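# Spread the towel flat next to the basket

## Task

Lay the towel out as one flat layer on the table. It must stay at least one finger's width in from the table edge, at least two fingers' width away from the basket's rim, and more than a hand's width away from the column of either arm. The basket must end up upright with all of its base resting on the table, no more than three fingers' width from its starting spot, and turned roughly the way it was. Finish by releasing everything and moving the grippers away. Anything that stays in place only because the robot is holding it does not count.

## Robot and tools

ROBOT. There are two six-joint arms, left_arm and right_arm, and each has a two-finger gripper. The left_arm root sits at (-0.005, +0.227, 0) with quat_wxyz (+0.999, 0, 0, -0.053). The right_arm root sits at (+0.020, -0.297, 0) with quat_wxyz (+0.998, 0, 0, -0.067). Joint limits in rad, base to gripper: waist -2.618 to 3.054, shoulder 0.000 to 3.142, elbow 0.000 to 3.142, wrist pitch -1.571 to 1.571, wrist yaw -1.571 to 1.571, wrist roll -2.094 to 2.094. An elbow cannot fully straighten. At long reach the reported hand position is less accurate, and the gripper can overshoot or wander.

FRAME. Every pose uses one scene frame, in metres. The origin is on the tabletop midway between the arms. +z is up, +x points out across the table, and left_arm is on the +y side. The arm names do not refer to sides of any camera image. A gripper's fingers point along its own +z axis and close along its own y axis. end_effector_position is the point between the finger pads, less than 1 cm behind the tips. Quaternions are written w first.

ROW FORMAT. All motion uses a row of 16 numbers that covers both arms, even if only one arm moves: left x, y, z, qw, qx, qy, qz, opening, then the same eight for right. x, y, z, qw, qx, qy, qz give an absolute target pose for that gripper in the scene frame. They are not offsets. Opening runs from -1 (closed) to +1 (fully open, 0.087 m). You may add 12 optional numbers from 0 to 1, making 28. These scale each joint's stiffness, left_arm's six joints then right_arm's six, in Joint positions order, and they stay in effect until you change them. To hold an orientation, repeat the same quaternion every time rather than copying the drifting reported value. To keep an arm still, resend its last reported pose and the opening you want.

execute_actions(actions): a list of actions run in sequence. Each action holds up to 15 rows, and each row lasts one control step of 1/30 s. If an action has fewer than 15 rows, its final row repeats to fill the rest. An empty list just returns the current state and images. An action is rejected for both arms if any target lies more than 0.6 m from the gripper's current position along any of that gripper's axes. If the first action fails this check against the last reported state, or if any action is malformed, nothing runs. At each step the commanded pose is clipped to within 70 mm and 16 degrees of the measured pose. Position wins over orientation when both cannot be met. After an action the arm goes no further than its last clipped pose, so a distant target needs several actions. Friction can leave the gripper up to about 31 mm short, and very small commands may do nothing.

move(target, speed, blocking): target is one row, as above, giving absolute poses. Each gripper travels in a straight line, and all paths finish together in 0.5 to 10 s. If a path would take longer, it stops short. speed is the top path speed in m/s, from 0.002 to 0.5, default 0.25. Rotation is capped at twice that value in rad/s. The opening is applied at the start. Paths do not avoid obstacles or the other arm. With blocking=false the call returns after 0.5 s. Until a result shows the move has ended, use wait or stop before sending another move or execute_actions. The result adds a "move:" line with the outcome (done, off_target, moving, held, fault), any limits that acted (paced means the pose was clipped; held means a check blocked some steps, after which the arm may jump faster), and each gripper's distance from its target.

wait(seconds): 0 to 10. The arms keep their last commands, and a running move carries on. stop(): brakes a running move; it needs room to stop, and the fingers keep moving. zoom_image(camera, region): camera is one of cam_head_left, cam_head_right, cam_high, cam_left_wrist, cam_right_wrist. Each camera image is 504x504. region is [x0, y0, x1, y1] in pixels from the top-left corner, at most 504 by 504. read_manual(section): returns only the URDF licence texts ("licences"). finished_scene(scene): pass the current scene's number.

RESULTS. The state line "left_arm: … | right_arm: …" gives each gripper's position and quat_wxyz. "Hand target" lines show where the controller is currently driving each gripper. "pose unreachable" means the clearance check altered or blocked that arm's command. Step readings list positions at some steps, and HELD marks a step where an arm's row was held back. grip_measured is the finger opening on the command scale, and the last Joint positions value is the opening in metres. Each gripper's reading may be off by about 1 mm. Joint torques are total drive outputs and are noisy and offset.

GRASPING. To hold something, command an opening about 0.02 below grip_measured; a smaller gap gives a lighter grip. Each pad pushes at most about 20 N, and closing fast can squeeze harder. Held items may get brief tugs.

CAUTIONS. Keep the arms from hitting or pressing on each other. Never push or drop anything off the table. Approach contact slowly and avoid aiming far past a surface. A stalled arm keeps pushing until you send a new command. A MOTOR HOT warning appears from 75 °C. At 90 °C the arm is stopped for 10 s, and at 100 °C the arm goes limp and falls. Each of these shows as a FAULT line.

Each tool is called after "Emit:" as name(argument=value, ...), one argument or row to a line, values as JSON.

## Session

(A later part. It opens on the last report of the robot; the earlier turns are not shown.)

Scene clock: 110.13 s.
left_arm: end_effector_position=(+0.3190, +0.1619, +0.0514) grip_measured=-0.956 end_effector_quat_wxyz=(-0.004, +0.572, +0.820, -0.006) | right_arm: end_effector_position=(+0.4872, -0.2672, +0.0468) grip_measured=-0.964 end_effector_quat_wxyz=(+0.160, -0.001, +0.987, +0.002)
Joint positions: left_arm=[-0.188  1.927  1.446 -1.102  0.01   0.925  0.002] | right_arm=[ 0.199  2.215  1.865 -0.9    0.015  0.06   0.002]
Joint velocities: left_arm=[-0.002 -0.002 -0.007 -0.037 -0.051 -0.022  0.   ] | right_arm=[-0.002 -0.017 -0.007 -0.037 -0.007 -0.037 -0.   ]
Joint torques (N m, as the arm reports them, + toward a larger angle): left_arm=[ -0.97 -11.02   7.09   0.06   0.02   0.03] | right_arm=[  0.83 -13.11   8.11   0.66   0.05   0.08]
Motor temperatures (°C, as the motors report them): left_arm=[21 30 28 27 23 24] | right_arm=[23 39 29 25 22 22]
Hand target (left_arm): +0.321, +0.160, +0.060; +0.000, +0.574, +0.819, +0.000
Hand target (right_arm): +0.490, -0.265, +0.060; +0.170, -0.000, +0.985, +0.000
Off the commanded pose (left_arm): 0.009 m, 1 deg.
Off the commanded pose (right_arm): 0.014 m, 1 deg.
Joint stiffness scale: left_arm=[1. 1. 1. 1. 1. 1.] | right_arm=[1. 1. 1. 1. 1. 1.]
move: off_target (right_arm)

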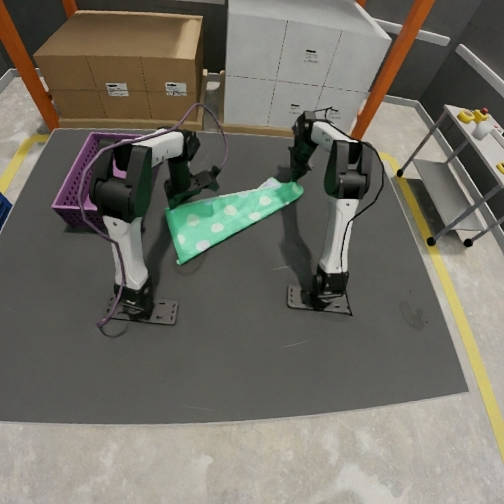

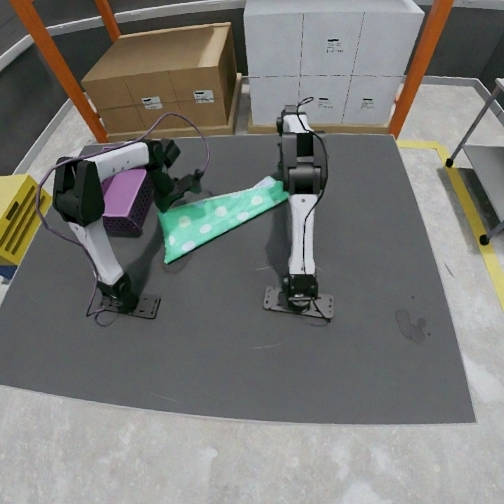

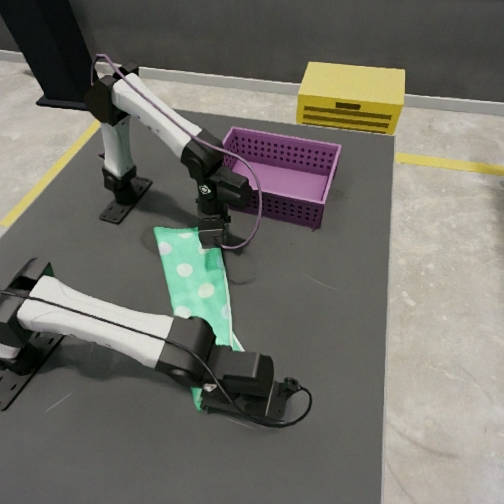

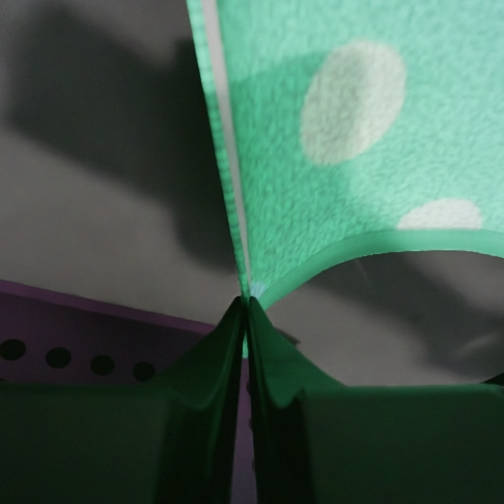

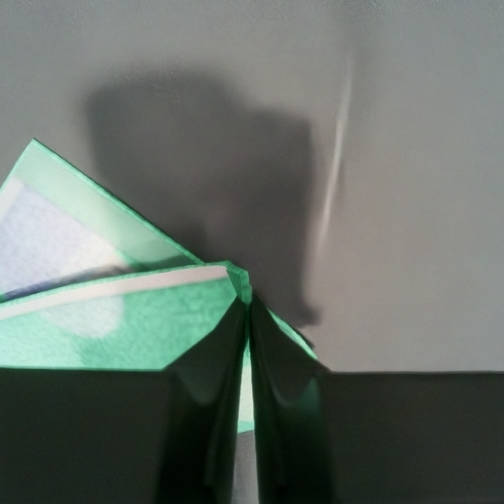

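Emit:
move(
  target=[0.36,0.13,0.3,0.177,0.56,0.799,0.124,-1,0.40,-0.335,0.31,0.25,0,0.968,0,-1],
  speed=0.2,
)

Emit:
move(
  target=[0.49,0.13,0.3,0.177,0.56,0.799,0.124,-1,0.50,-0.335,0.31,0.25,0,0.968,0,-1],
  speed=0.2,
)

Scene clock: 123.80 s.
left_arm: end_effector_position=(+0.3634, +0.1276, +0.3016) grip_measured=-0.956 end_effector_quat_wxyz=(+0.219, +0.556, +0.791, +0.129) | right_arm: end_effector_position=(+0.4014, -0.3327, +0.3035) grip_measured=-0.964 end_effector_quat_wxyz=(+0.272, +0.003, +0.962, -0.001)
Joint positions: left_arm=[-0.314  1.855  2.309 -1.537 -0.164  0.847  0.002] | right_arm=[ 0.026  1.908  2.437 -1.551 -0.053 -0.086  0.002]
Joint velocities: left_arm=[-0.012  0.007 -0.012 -0.022 -0.007 -0.022 -0.001] | right_arm=[ 0.002 -0.007  0.002 -0.037 -0.007 -0.007 -0.002]
Joint torques (N m, as the arm reports them, + toward a larger angle): left_arm=[-0.78 -7.48  6.41  1.15 -0.17  0.04] | right_arm=[-0.17 -8.63  6.31  1.05 -0.06 -0.09]
Motor temperatures (°C, as the motors report them): left_arm=[21 33 29 27 23 24] | right_arm=[23 42 30 25 22 22]
Hand target (left_arm): +0.364, +0.128, +0.301; +0.210, +0.557, +0.792, +0.135
Hand target (right_arm): +0.399, -0.336, +0.309; +0.277, +0.002, +0.961, -0.004
Off the commanded pose (left_arm): 0.004 m, 5 deg.
Off the commanded pose (right_arm): 0.007 m, 3 deg.
Joint stiffness scale: left_arm=[1. 1. 1. 1. 1. 1.] | right_arm=[1. 1. 1. 1. 1. 1.]
joint sent to its limit (left arm) — the command would take joint 4 (wrist pitch) past its lower limit, so that joint was sent only as far as its limit.
joint sent to its limit (right arm) — the command would take joint 4 (wrist pitch) past its lower limit, so that joint was sent only as far as its limit.
move: off_target (left_arm, right_arm)

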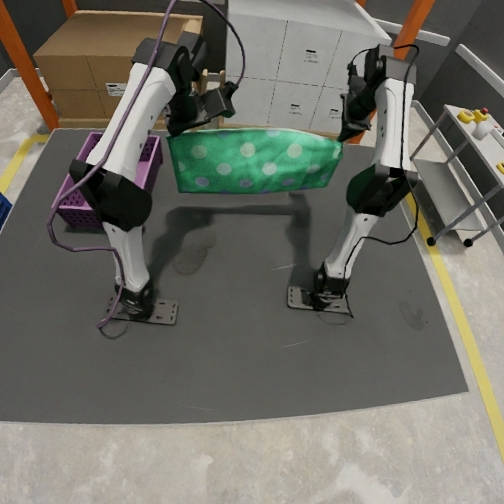

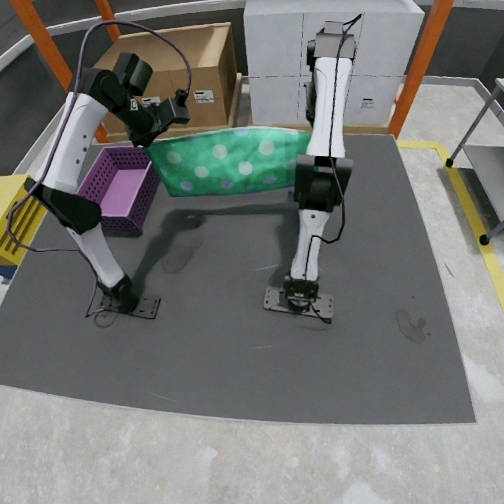

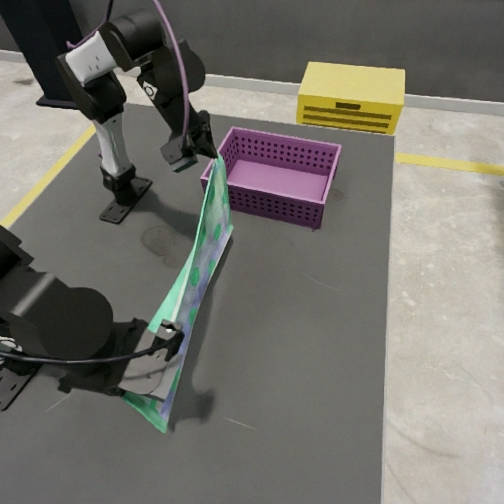

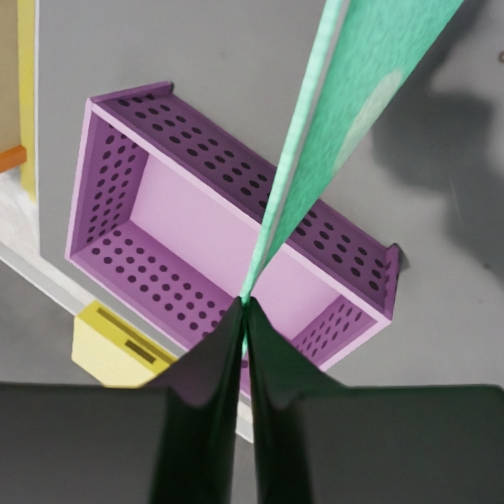

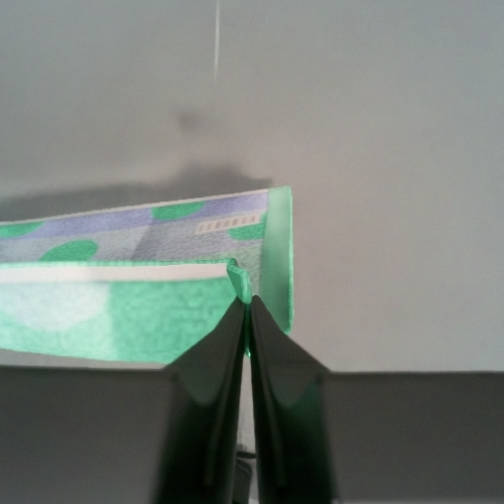

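Scene clock: 125.00 s.
left_arm: end_effector_position=(+0.4833, +0.1262, +0.2926) grip_measured=-0.956 end_effector_quat_wxyz=(+0.282, +0.562, +0.758, +0.172) | right_arm: end_effector_position=(+0.4923, -0.3340, +0.3022) grip_measured=-0.964 end_effector_quat_wxyz=(+0.353, +0.002, +0.936, -0.003)
Joint positions: left_arm=[-0.219  2.266  2.83  -1.475 -0.146  1.     0.002] | right_arm=[ 0.043  2.207  2.829 -1.473 -0.054 -0.068  0.002]
Joint velocities: left_arm=[-0.012 -0.002  0.002 -0.022 -0.022 -0.051  0.   ] | right_arm=[ 0.007  0.017 -0.007  0.022 -0.095 -0.051 -0.001]
Joint torques (N m, as the arm reports them, + toward a larger angle): left_arm=[  0.68 -11.29   6.83   1.7    0.     0.12] | right_arm=[ 0.71 -9.87  6.87  1.51  0.04  0.05]
Motor temperatures (°C, as the motors report them): left_arm=[21 33 30 27 23 24] | right_arm=[23 42 30 25 22 22]
Hand target (left_arm): +0.489, +0.130, +0.298; +0.294, +0.557, +0.756, +0.180
Hand target (right_arm): +0.499, -0.334, +0.311; +0.374, +0.003, +0.927, -0.007
Off the commanded pose (left_arm): 0.011 m, 14 deg.
Off the commanded pose (right_arm): 0.011 m, 12 deg.
Joint stiffness scale: left_arm=[1. 1. 1. 1. 1. 1.] | right_arm=[1. 1. 1. 1. 1. 1.]
elbow stopped short (left arm): the move would have taken joint 3 (elbow) straighter than the controller allows; a more bent joint 3 avoids this.
elbow stopped short (right arm): the move would have taken joint 3 (elbow) straighter than the controller allows; a more bent joint 3 avoids this.
move: off_target (left_arm, right_arm)

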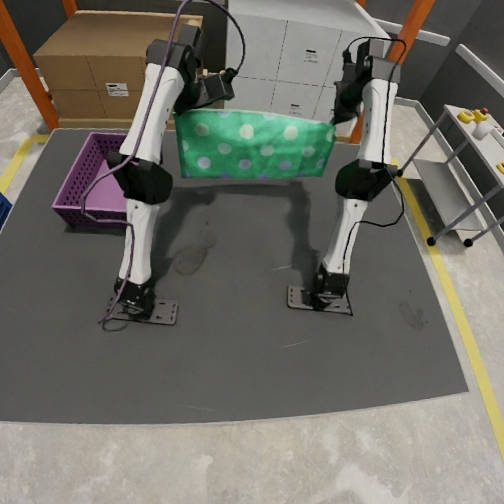

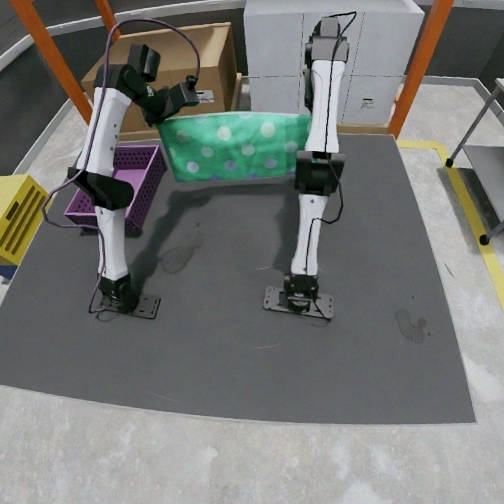

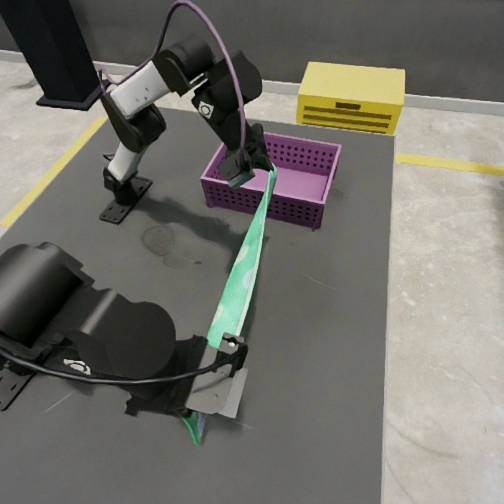

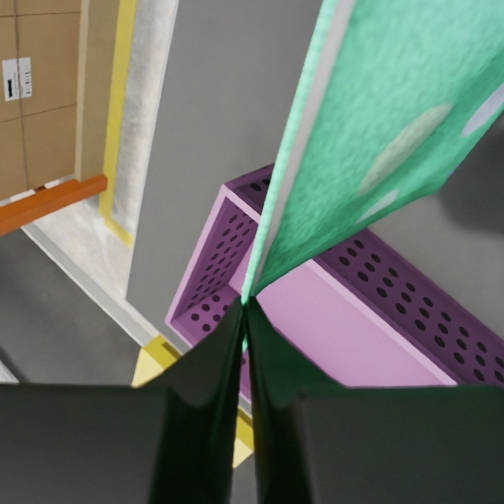

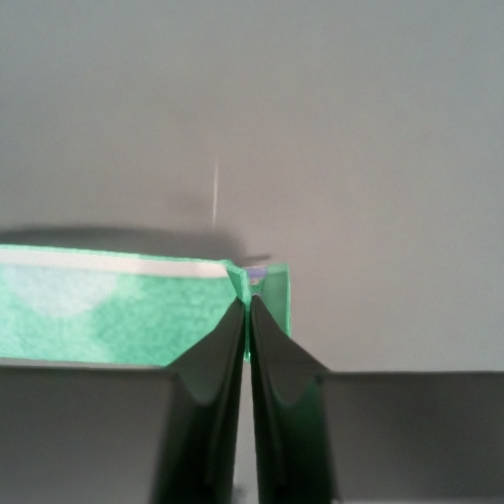

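Emit:
move(
  target=[0.40,0.13,0.3,0.177,0.56,0.799,0.124,-1,0.41,-0.335,0.31,0.25,0,0.968,0,-1],
  speed=0.2,
)

Emit:
move(
  target=[0.29,0.13,0.19,0.09,0.57,0.814,0.062,-1,0.30,-0.335,0.2,0.17,0,0.985,0,-1],
  speed=0.2,
)

Scene clock: 133.10 s.
left_arm: end_effector_position=(+0.4055, +0.1282, +0.3030) grip_measured=-0.956 end_effector_quat_wxyz=(+0.236, +0.559, +0.782, +0.140) | right_arm: end_effector_position=(+0.4147, -0.3323, +0.3073) grip_measured=-0.964 end_effector_quat_wxyz=(+0.286, -0.001, +0.958, -0.000)
Joint positions: left_arm=[-0.271  2.008  2.518 -1.544 -0.153  0.907  0.002] | right_arm=[ 0.03   1.959  2.52  -1.555 -0.057 -0.09   0.002]
Joint velocities: left_arm=[-0.017 -0.002  0.002  0.022 -0.051 -0.051  0.   ] | right_arm=[ 0.002 -0.012 -0.002  0.007 -0.066 -0.007  0.001]
Joint torques (N m, as the arm reports them, + toward a larger angle): left_arm=[ -0.83 -10.92   3.52   1.23  -0.19   0.04] | right_arm=[-0.31 -9.57  3.97  1.12 -0.04 -0.12]
Motor temperatures (°C, as the motors report them): left_arm=[21 34 30 28 23 24] | right_arm=[23 42 30 26 22 22]
Hand target (left_arm): +0.400, +0.130, +0.300; +0.224, +0.560, +0.785, +0.144
Hand target (right_arm): +0.410, -0.336, +0.308; +0.283, -0.001, +0.959, -0.003
Off the commanded pose (left_arm): 0.007 m, 7 deg.
Off the commanded pose (right_arm): 0.006 m, 4 deg.
Joint stiffness scale: left_arm=[1. 1. 1. 1. 1. 1.] | right_arm=[1. 1. 1. 1. 1. 1.]
joint sent to its limit (left arm) — the command would take joint 4 (wrist pitch) past its lower limit, so that joint was sent only as far as its limit.
joint sent to its limit (right arm) — the command would take joint 4 (wrist pitch) past its lower limit, so that joint was sent only as far as its limit.
move: off_target (left_arm, right_arm)

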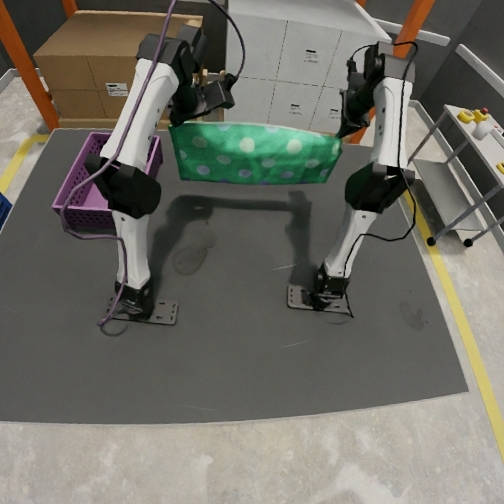

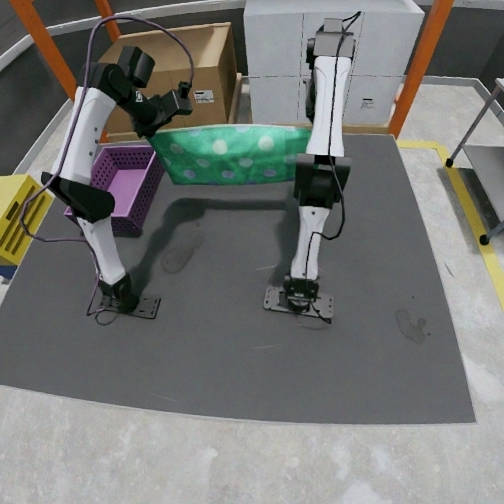

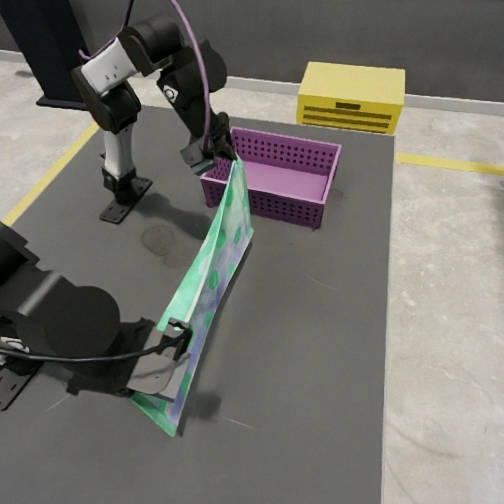

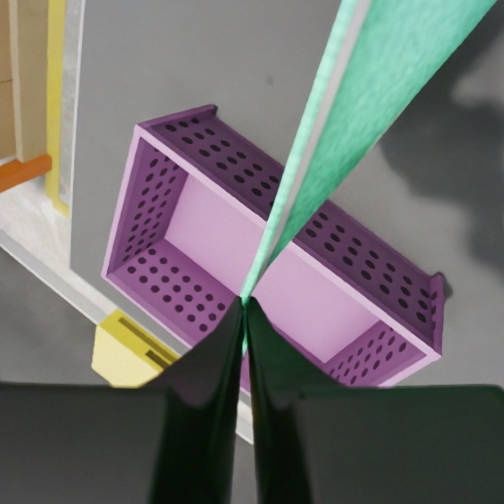

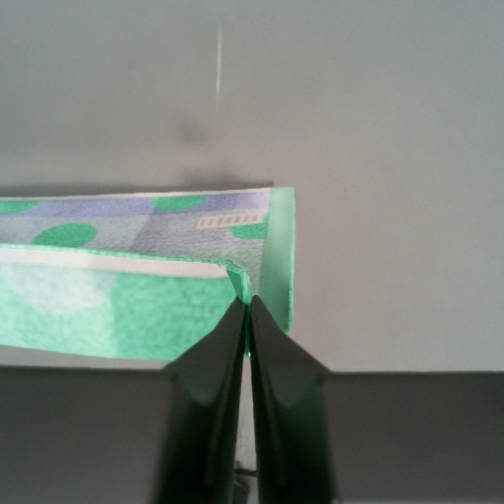

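Scene clock: 134.53 s.
left_arm: end_effector_position=(+0.2927, +0.1322, +0.1919) grip_measured=-0.956 end_effector_quat_wxyz=(+0.090, +0.570, +0.814, +0.065) | right_arm: end_effector_position=(+0.2995, -0.3317, +0.1961) grip_measured=-0.964 end_effector_quat_wxyz=(+0.158, -0.002, +0.987, +0.007)
Joint positions: left_arm=[-0.352  1.667  1.677 -1.382 -0.1    0.775  0.002] | right_arm=[-0.005  1.504  1.542 -1.298 -0.058 -0.136  0.002]
Joint velocities: left_arm=[ 0.002  0.012 -0.022 -0.051 -0.022 -0.007 -0.   ] | right_arm=[-0.002 -0.007  0.007  0.095  0.007 -0.022  0.   ]
Joint torques (N m, as the arm reports them, + toward a larger angle): left_arm=[-0.9  -9.01  4.4   0.78  0.06  0.01] | right_arm=[-0.33 -7.22  5.2   0.92  0.02 -0.11]
Motor temperatures (°C, as the motors report them): left_arm=[21 34 30 28 23 24] | right_arm=[23 42 30 26 22 22]
Hand target (left_arm): +0.288, +0.131, +0.190; +0.090, +0.572, +0.813, +0.064
Hand target (right_arm): +0.300, -0.336, +0.198; +0.169, -0.002, +0.986, -0.000
Off the commanded pose (left_arm): 0.004 m, 0 deg.
Off the commanded pose (right_arm): 0.005 m, 2 deg.
Joint stiffness scale: left_arm=[1. 1. 1. 1. 1. 1.] | right_arm=[1. 1. 1. 1. 1. 1.]
move: done

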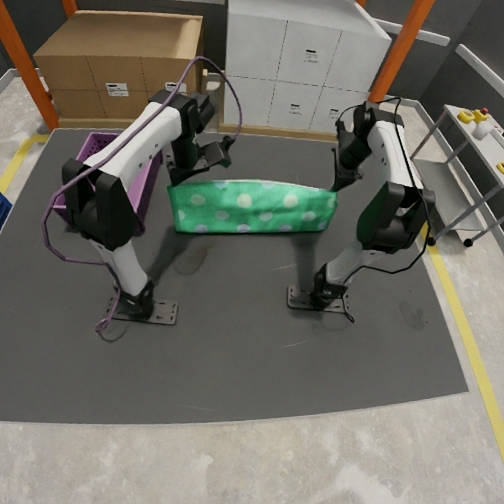

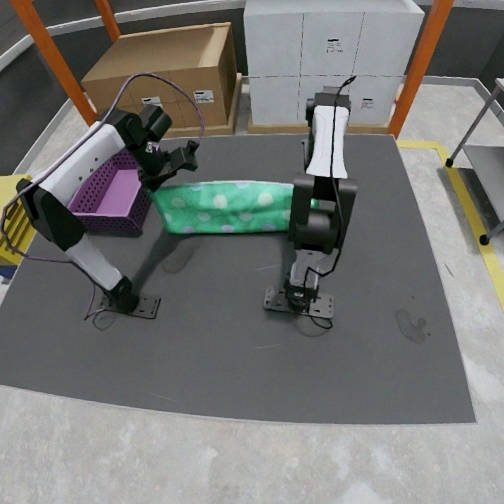

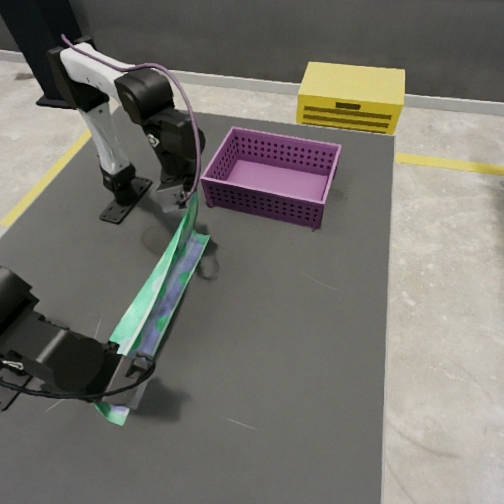

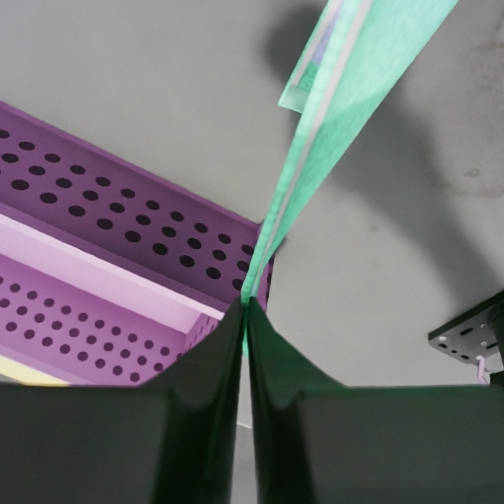

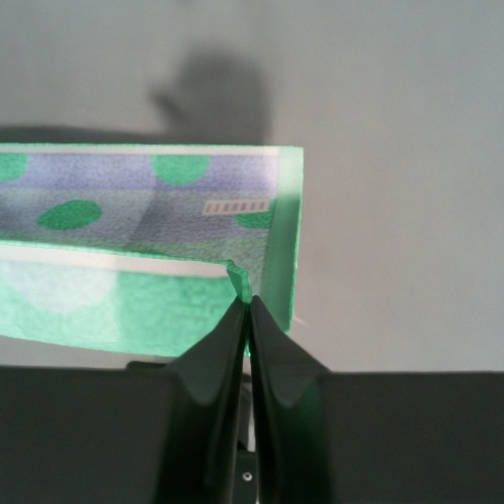

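Emit:
move(
  target=[0.40,0.13,0.29,0.177,0.56,0.799,0.124,-1,0.41,-0.335,0.30,0.25,0,0.968,0,-1],
)

Emit:
move(
  target=[0.49,0.13,0.27,0.25,0.55,0.78,0.17,-1,0.50,-0.335,0.28,0.3,0,0.954,0,-1],
)

Emit:
move(
  target=[0.46,0.13,0.18,0.177,0.56,0.799,0.124,-1,0.47,-0.335,0.19,0.25,0,0.968,0,-1],
  speed=0.15,
)

Emit:
move(
  target=[0.33,0.13,0.1,0.09,0.57,0.814,0.062,-1,0.34,-0.335,0.11,0.17,0,0.985,0,-1],
  speed=0.15,
)

Scene clock: 149.70 s.
left_arm: end_effector_position=(+0.3979, +0.1229, +0.2909) grip_measured=-0.956 end_effector_quat_wxyz=(+0.219, +0.560, +0.789, +0.128) | right_arm: end_effector_position=(+0.4089, -0.3349, +0.2996) grip_measured=-0.964 end_effector_quat_wxyz=(+0.271, +0.002, +0.963, +0.000)
Joint positions: left_arm=[-0.286  1.992  2.455 -1.54  -0.147  0.881  0.002] | right_arm=[ 0.021  1.94   2.464 -1.55  -0.058 -0.094  0.002]
Joint velocities: left_arm=[-0.017 -0.007  0.002  0.022 -0.037 -0.007  0.   ] | right_arm=[-0.002 -0.002 -0.012 -0.022  0.022 -0.007 -0.001]
Joint torques (N m, as the arm reports them, + toward a larger angle): left_arm=[ 0.57 -8.56  6.59  1.15 -0.16  0.07] | right_arm=[ 0.83 -7.74  6.91  1.05  0.03  0.05]
Motor temperatures (°C, as the motors report them): left_arm=[21 34 30 28 23 24] | right_arm=[23 40 30 26 22 22]
Hand target (left_arm): +0.401, +0.129, +0.289; +0.211, +0.558, +0.791, +0.136
Hand target (right_arm): +0.410, -0.333, +0.302; +0.273, +0.002, +0.962, -0.002
Off the commanded pose (left_arm): 0.007 m, 5 deg.
Off the commanded pose (right_arm): 0.001 m, 2 deg.
Joint stiffness scale: left_arm=[1. 1. 1. 1. 1. 1.] | right_arm=[1. 1. 1. 1. 1. 1.]
joint sent to its limit (left arm) — the command would take joint 4 (wrist pitch) past its lower limit, so that joint was sent only as far as its limit.
joint sent to its limit (right arm) — the command would take joint 4 (wrist pitch) past its lower limit, so that joint was sent only as far as its limit.
move: off_target (left_arm)

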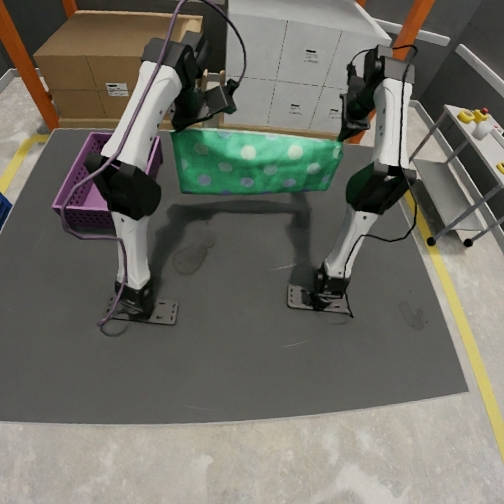

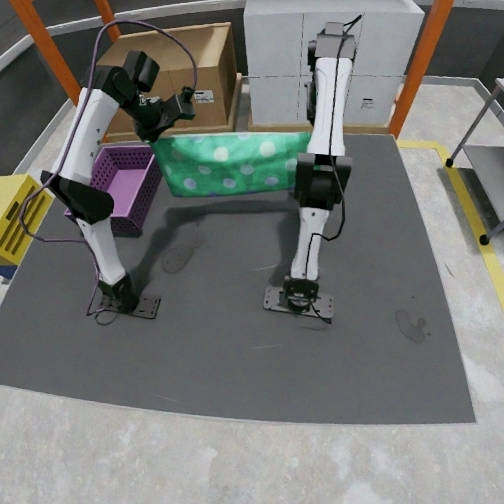

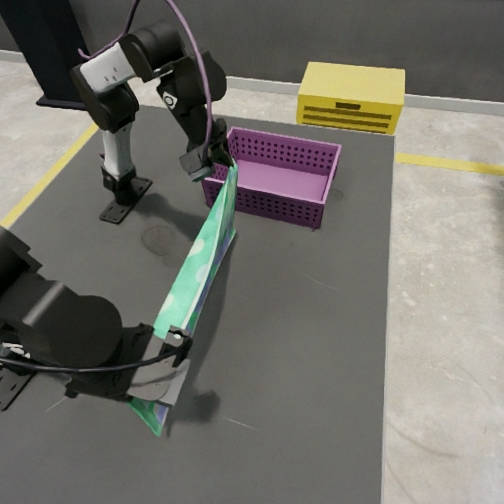

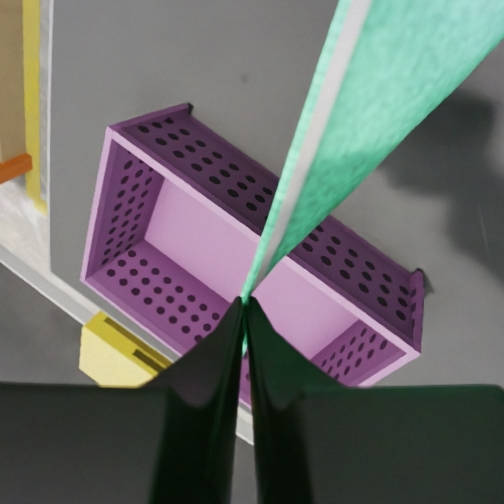

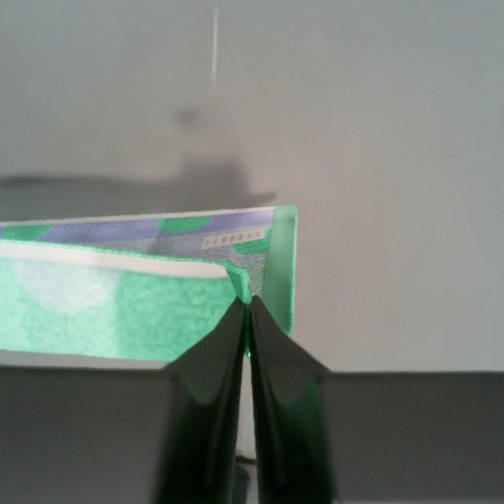

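Scene clock: 150.83 s.
left_arm: end_effector_position=(+0.4872, +0.1229, +0.2742) grip_measured=-0.956 end_effector_quat_wxyz=(+0.267, +0.550, +0.774, +0.165) | right_arm: end_effector_position=(+0.4951, -0.3344, +0.2675) grip_measured=-0.964 end_effector_quat_wxyz=(+0.304, +0.001, +0.953, +0.003)
Joint positions: left_arm=[-0.224  2.298  2.82  -1.471 -0.157  0.955  0.002] | right_arm=[ 0.041  2.275  2.832 -1.513 -0.058 -0.074  0.002]
Joint velocities: left_arm=[-0.007  0.042  0.056 -0.037 -0.051 -0.037  0.   ] | right_arm=[-0.017 -0.017 -0.012 -0.066 -0.081 -0.007 -0.001]
Joint torques (N m, as the arm reports them, + toward a larger angle): left_arm=[  0.54 -10.91   6.51   1.29  -0.16   0.07] | right_arm=[  0.57 -11.73   6.82   1.36   0.02   0.04]
Motor temperatures (°C, as the motors report them): left_arm=[21 34 30 28 23 24] | right_arm=[23 40 30 26 22 22]
Hand target (left_arm): +0.489, +0.130, +0.269; +0.255, +0.549, +0.777, +0.171
Hand target (right_arm): +0.499, -0.334, +0.281; +0.329, +0.001, +0.944, -0.002
Off the commanded pose (left_arm): 0.009 m, 2 deg.
Off the commanded pose (right_arm): 0.013 m, 1 deg.
Joint stiffness scale: left_arm=[1. 1. 1. 1. 1. 1.] | right_arm=[1. 1. 1. 1. 1. 1.]
elbow stopped short (right arm): the move would have taken joint 3 (elbow) straighter than the controller allows; a more bent joint 3 avoids this.
move: off_target (right_arm)

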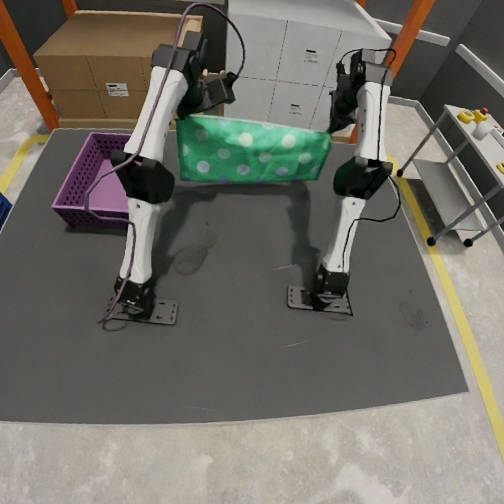

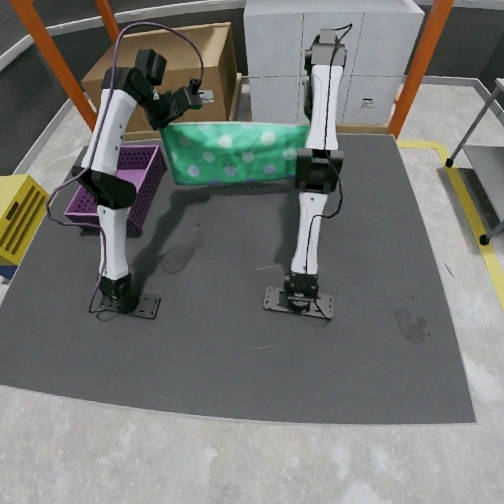

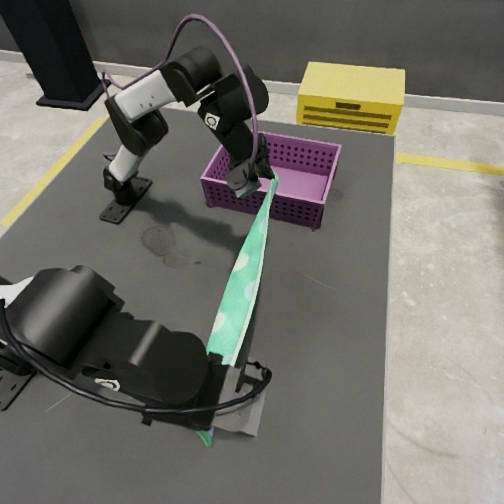

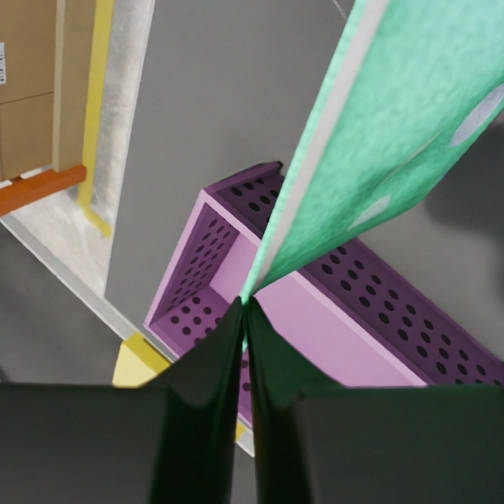

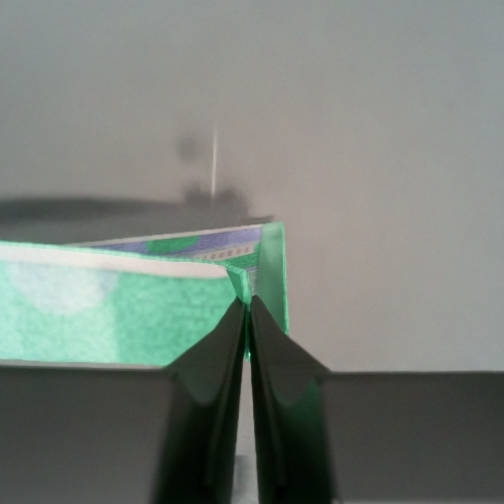

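Scene clock: 152.23 s.
left_arm: end_effector_position=(+0.4614, +0.1276, +0.1768) grip_measured=-0.956 end_effector_quat_wxyz=(+0.173, +0.565, +0.797, +0.124) | right_arm: end_effector_position=(+0.4687, -0.3320, +0.1831) grip_measured=-0.964 end_effector_quat_wxyz=(+0.236, +0.002, +0.972, +0.008)
Joint positions: left_arm=[-0.224  2.119  2.164 -1.207 -0.137  0.933  0.002] | right_arm=[ 0.041  2.007  2.053 -1.143 -0.058 -0.076  0.002]
Joint velocities: left_arm=[ 0.002  0.002 -0.012  0.007 -0.037  0.022  0.001] | right_arm=[-0.002 -0.007 -0.022 -0.037 -0.022 -0.022 -0.001]
Joint torques (N m, as the arm reports them, + toward a larger angle): left_arm=[  0.25 -14.11   4.51   1.15   0.03   0.02] | right_arm=[  0.22 -12.01   5.41   1.19   0.07  -0.08]
Motor temperatures (°C, as the motors report them): left_arm=[21 35 30 28 23 24] | right_arm=[23 40 30 26 22 22]
Hand target (left_arm): +0.458, +0.131, +0.180; +0.177, +0.561, +0.799, +0.125
Hand target (right_arm): +0.470, -0.335, +0.189; +0.249, -0.001, +0.968, +0.000
Off the commanded pose (left_arm): 0.004 m, 1 deg.
Off the commanded pose (right_arm): 0.008 m, 2 deg.
Joint stiffness scale: left_arm=[1. 1. 1. 1. 1. 1.] | right_arm=[1. 1. 1. 1. 1. 1.]
move: done

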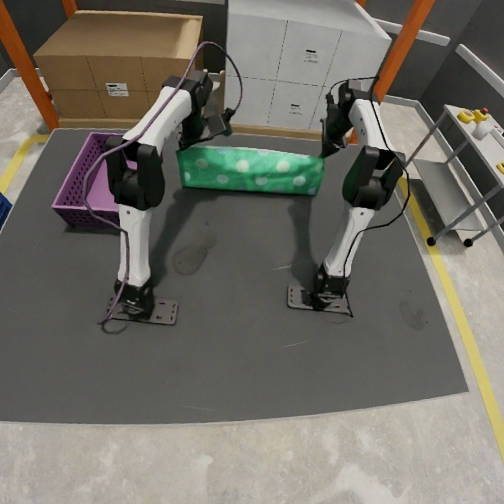

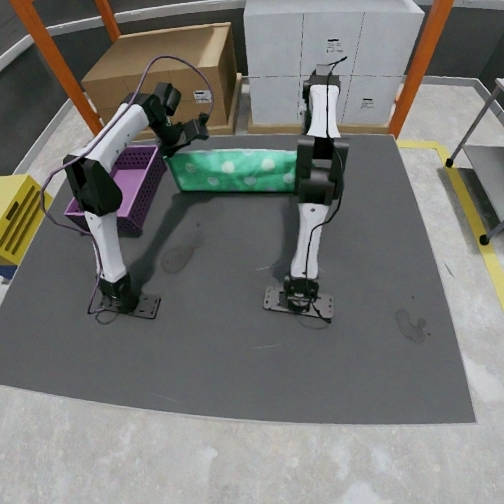

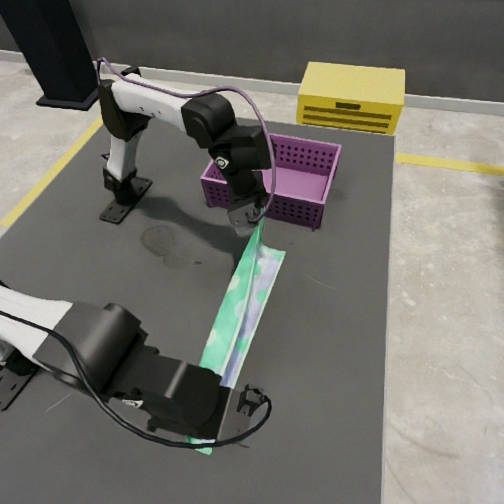

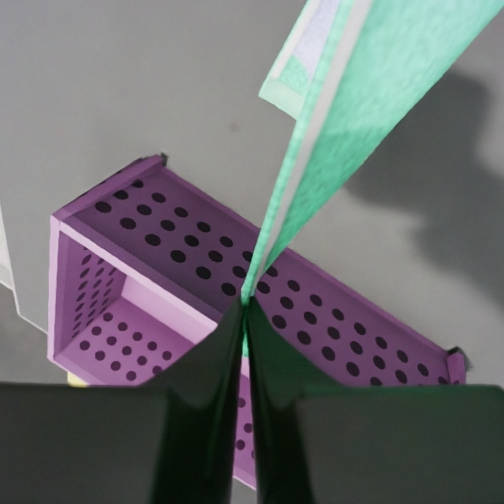

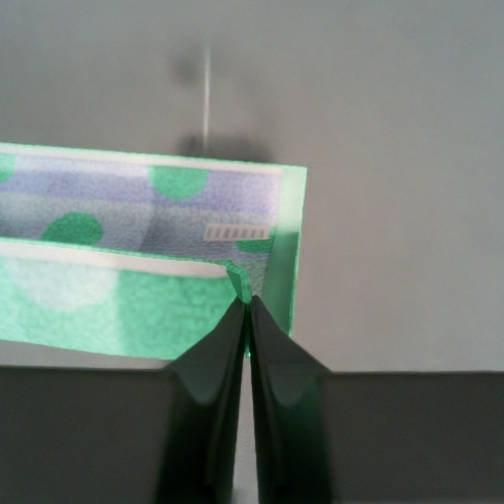

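Scene clock: 153.80 s.
left_arm: end_effector_position=(+0.3339, +0.1322, +0.1025) grip_measured=-0.956 end_effector_quat_wxyz=(+0.090, +0.570, +0.814, +0.064) | right_arm: end_effector_position=(+0.3395, -0.3306, +0.1057) grip_measured=-0.964 end_effector_quat_wxyz=(+0.158, -0.002, +0.987, +0.010)
Joint positions: left_arm=[-0.298  1.783  1.454 -1.039 -0.088  0.828  0.002] | right_arm=[ 0.014  1.619  1.294 -0.933 -0.057 -0.116  0.002]
Joint velocities: left_arm=[ 0.017  0.017  0.017  0.066 -0.022 -0.037 -0.001] | right_arm=[-0.012  0.002 -0.017 -0.022 -0.022 -0.037 -0.   ]
Joint torques (N m, as the arm reports them, + toward a larger angle): left_arm=[ -0.87 -10.39   4.6    0.76   0.08  -0.02] | right_arm=[-0.31 -8.6   5.4   0.95  0.09 -0.09]
Motor temperatures (°C, as the motors report them): left_arm=[21 35 30 28 23 24] | right_arm=[23 40 30 26 22 22]
Hand target (left_arm): +0.329, +0.131, +0.101; +0.090, +0.571, +0.813, +0.063
Hand target (right_arm): +0.340, -0.337, +0.108; +0.169, -0.001, +0.986, +0.000
Off the commanded pose (left_arm): 0.005 m, 0 deg.
Off the commanded pose (right_arm): 0.006 m, 2 deg.
Joint stiffness scale: left_arm=[1. 1. 1. 1. 1. 1.] | right_arm=[1. 1. 1. 1. 1. 1.]
move: done

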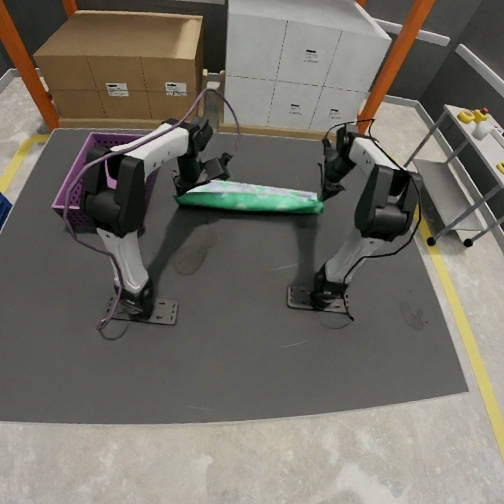

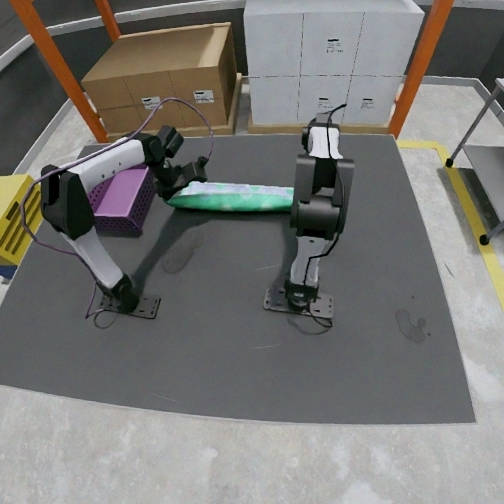

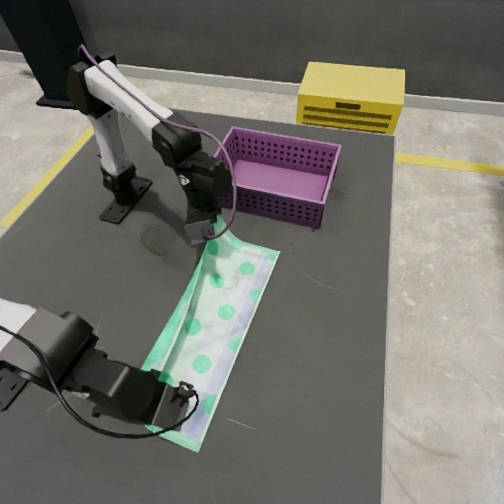

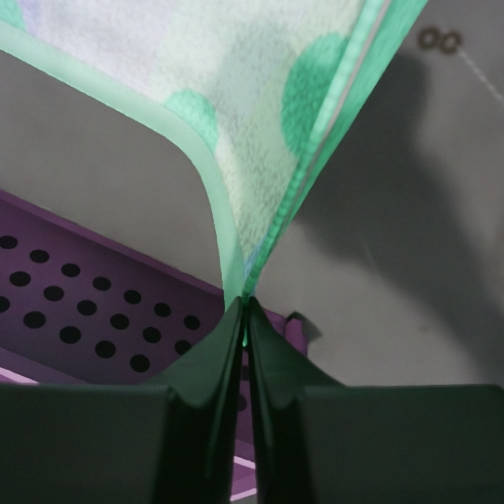

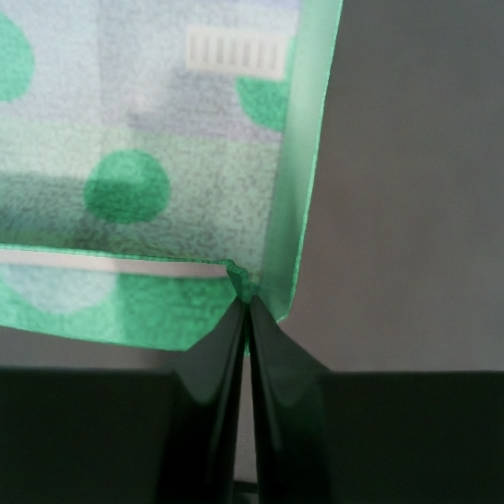

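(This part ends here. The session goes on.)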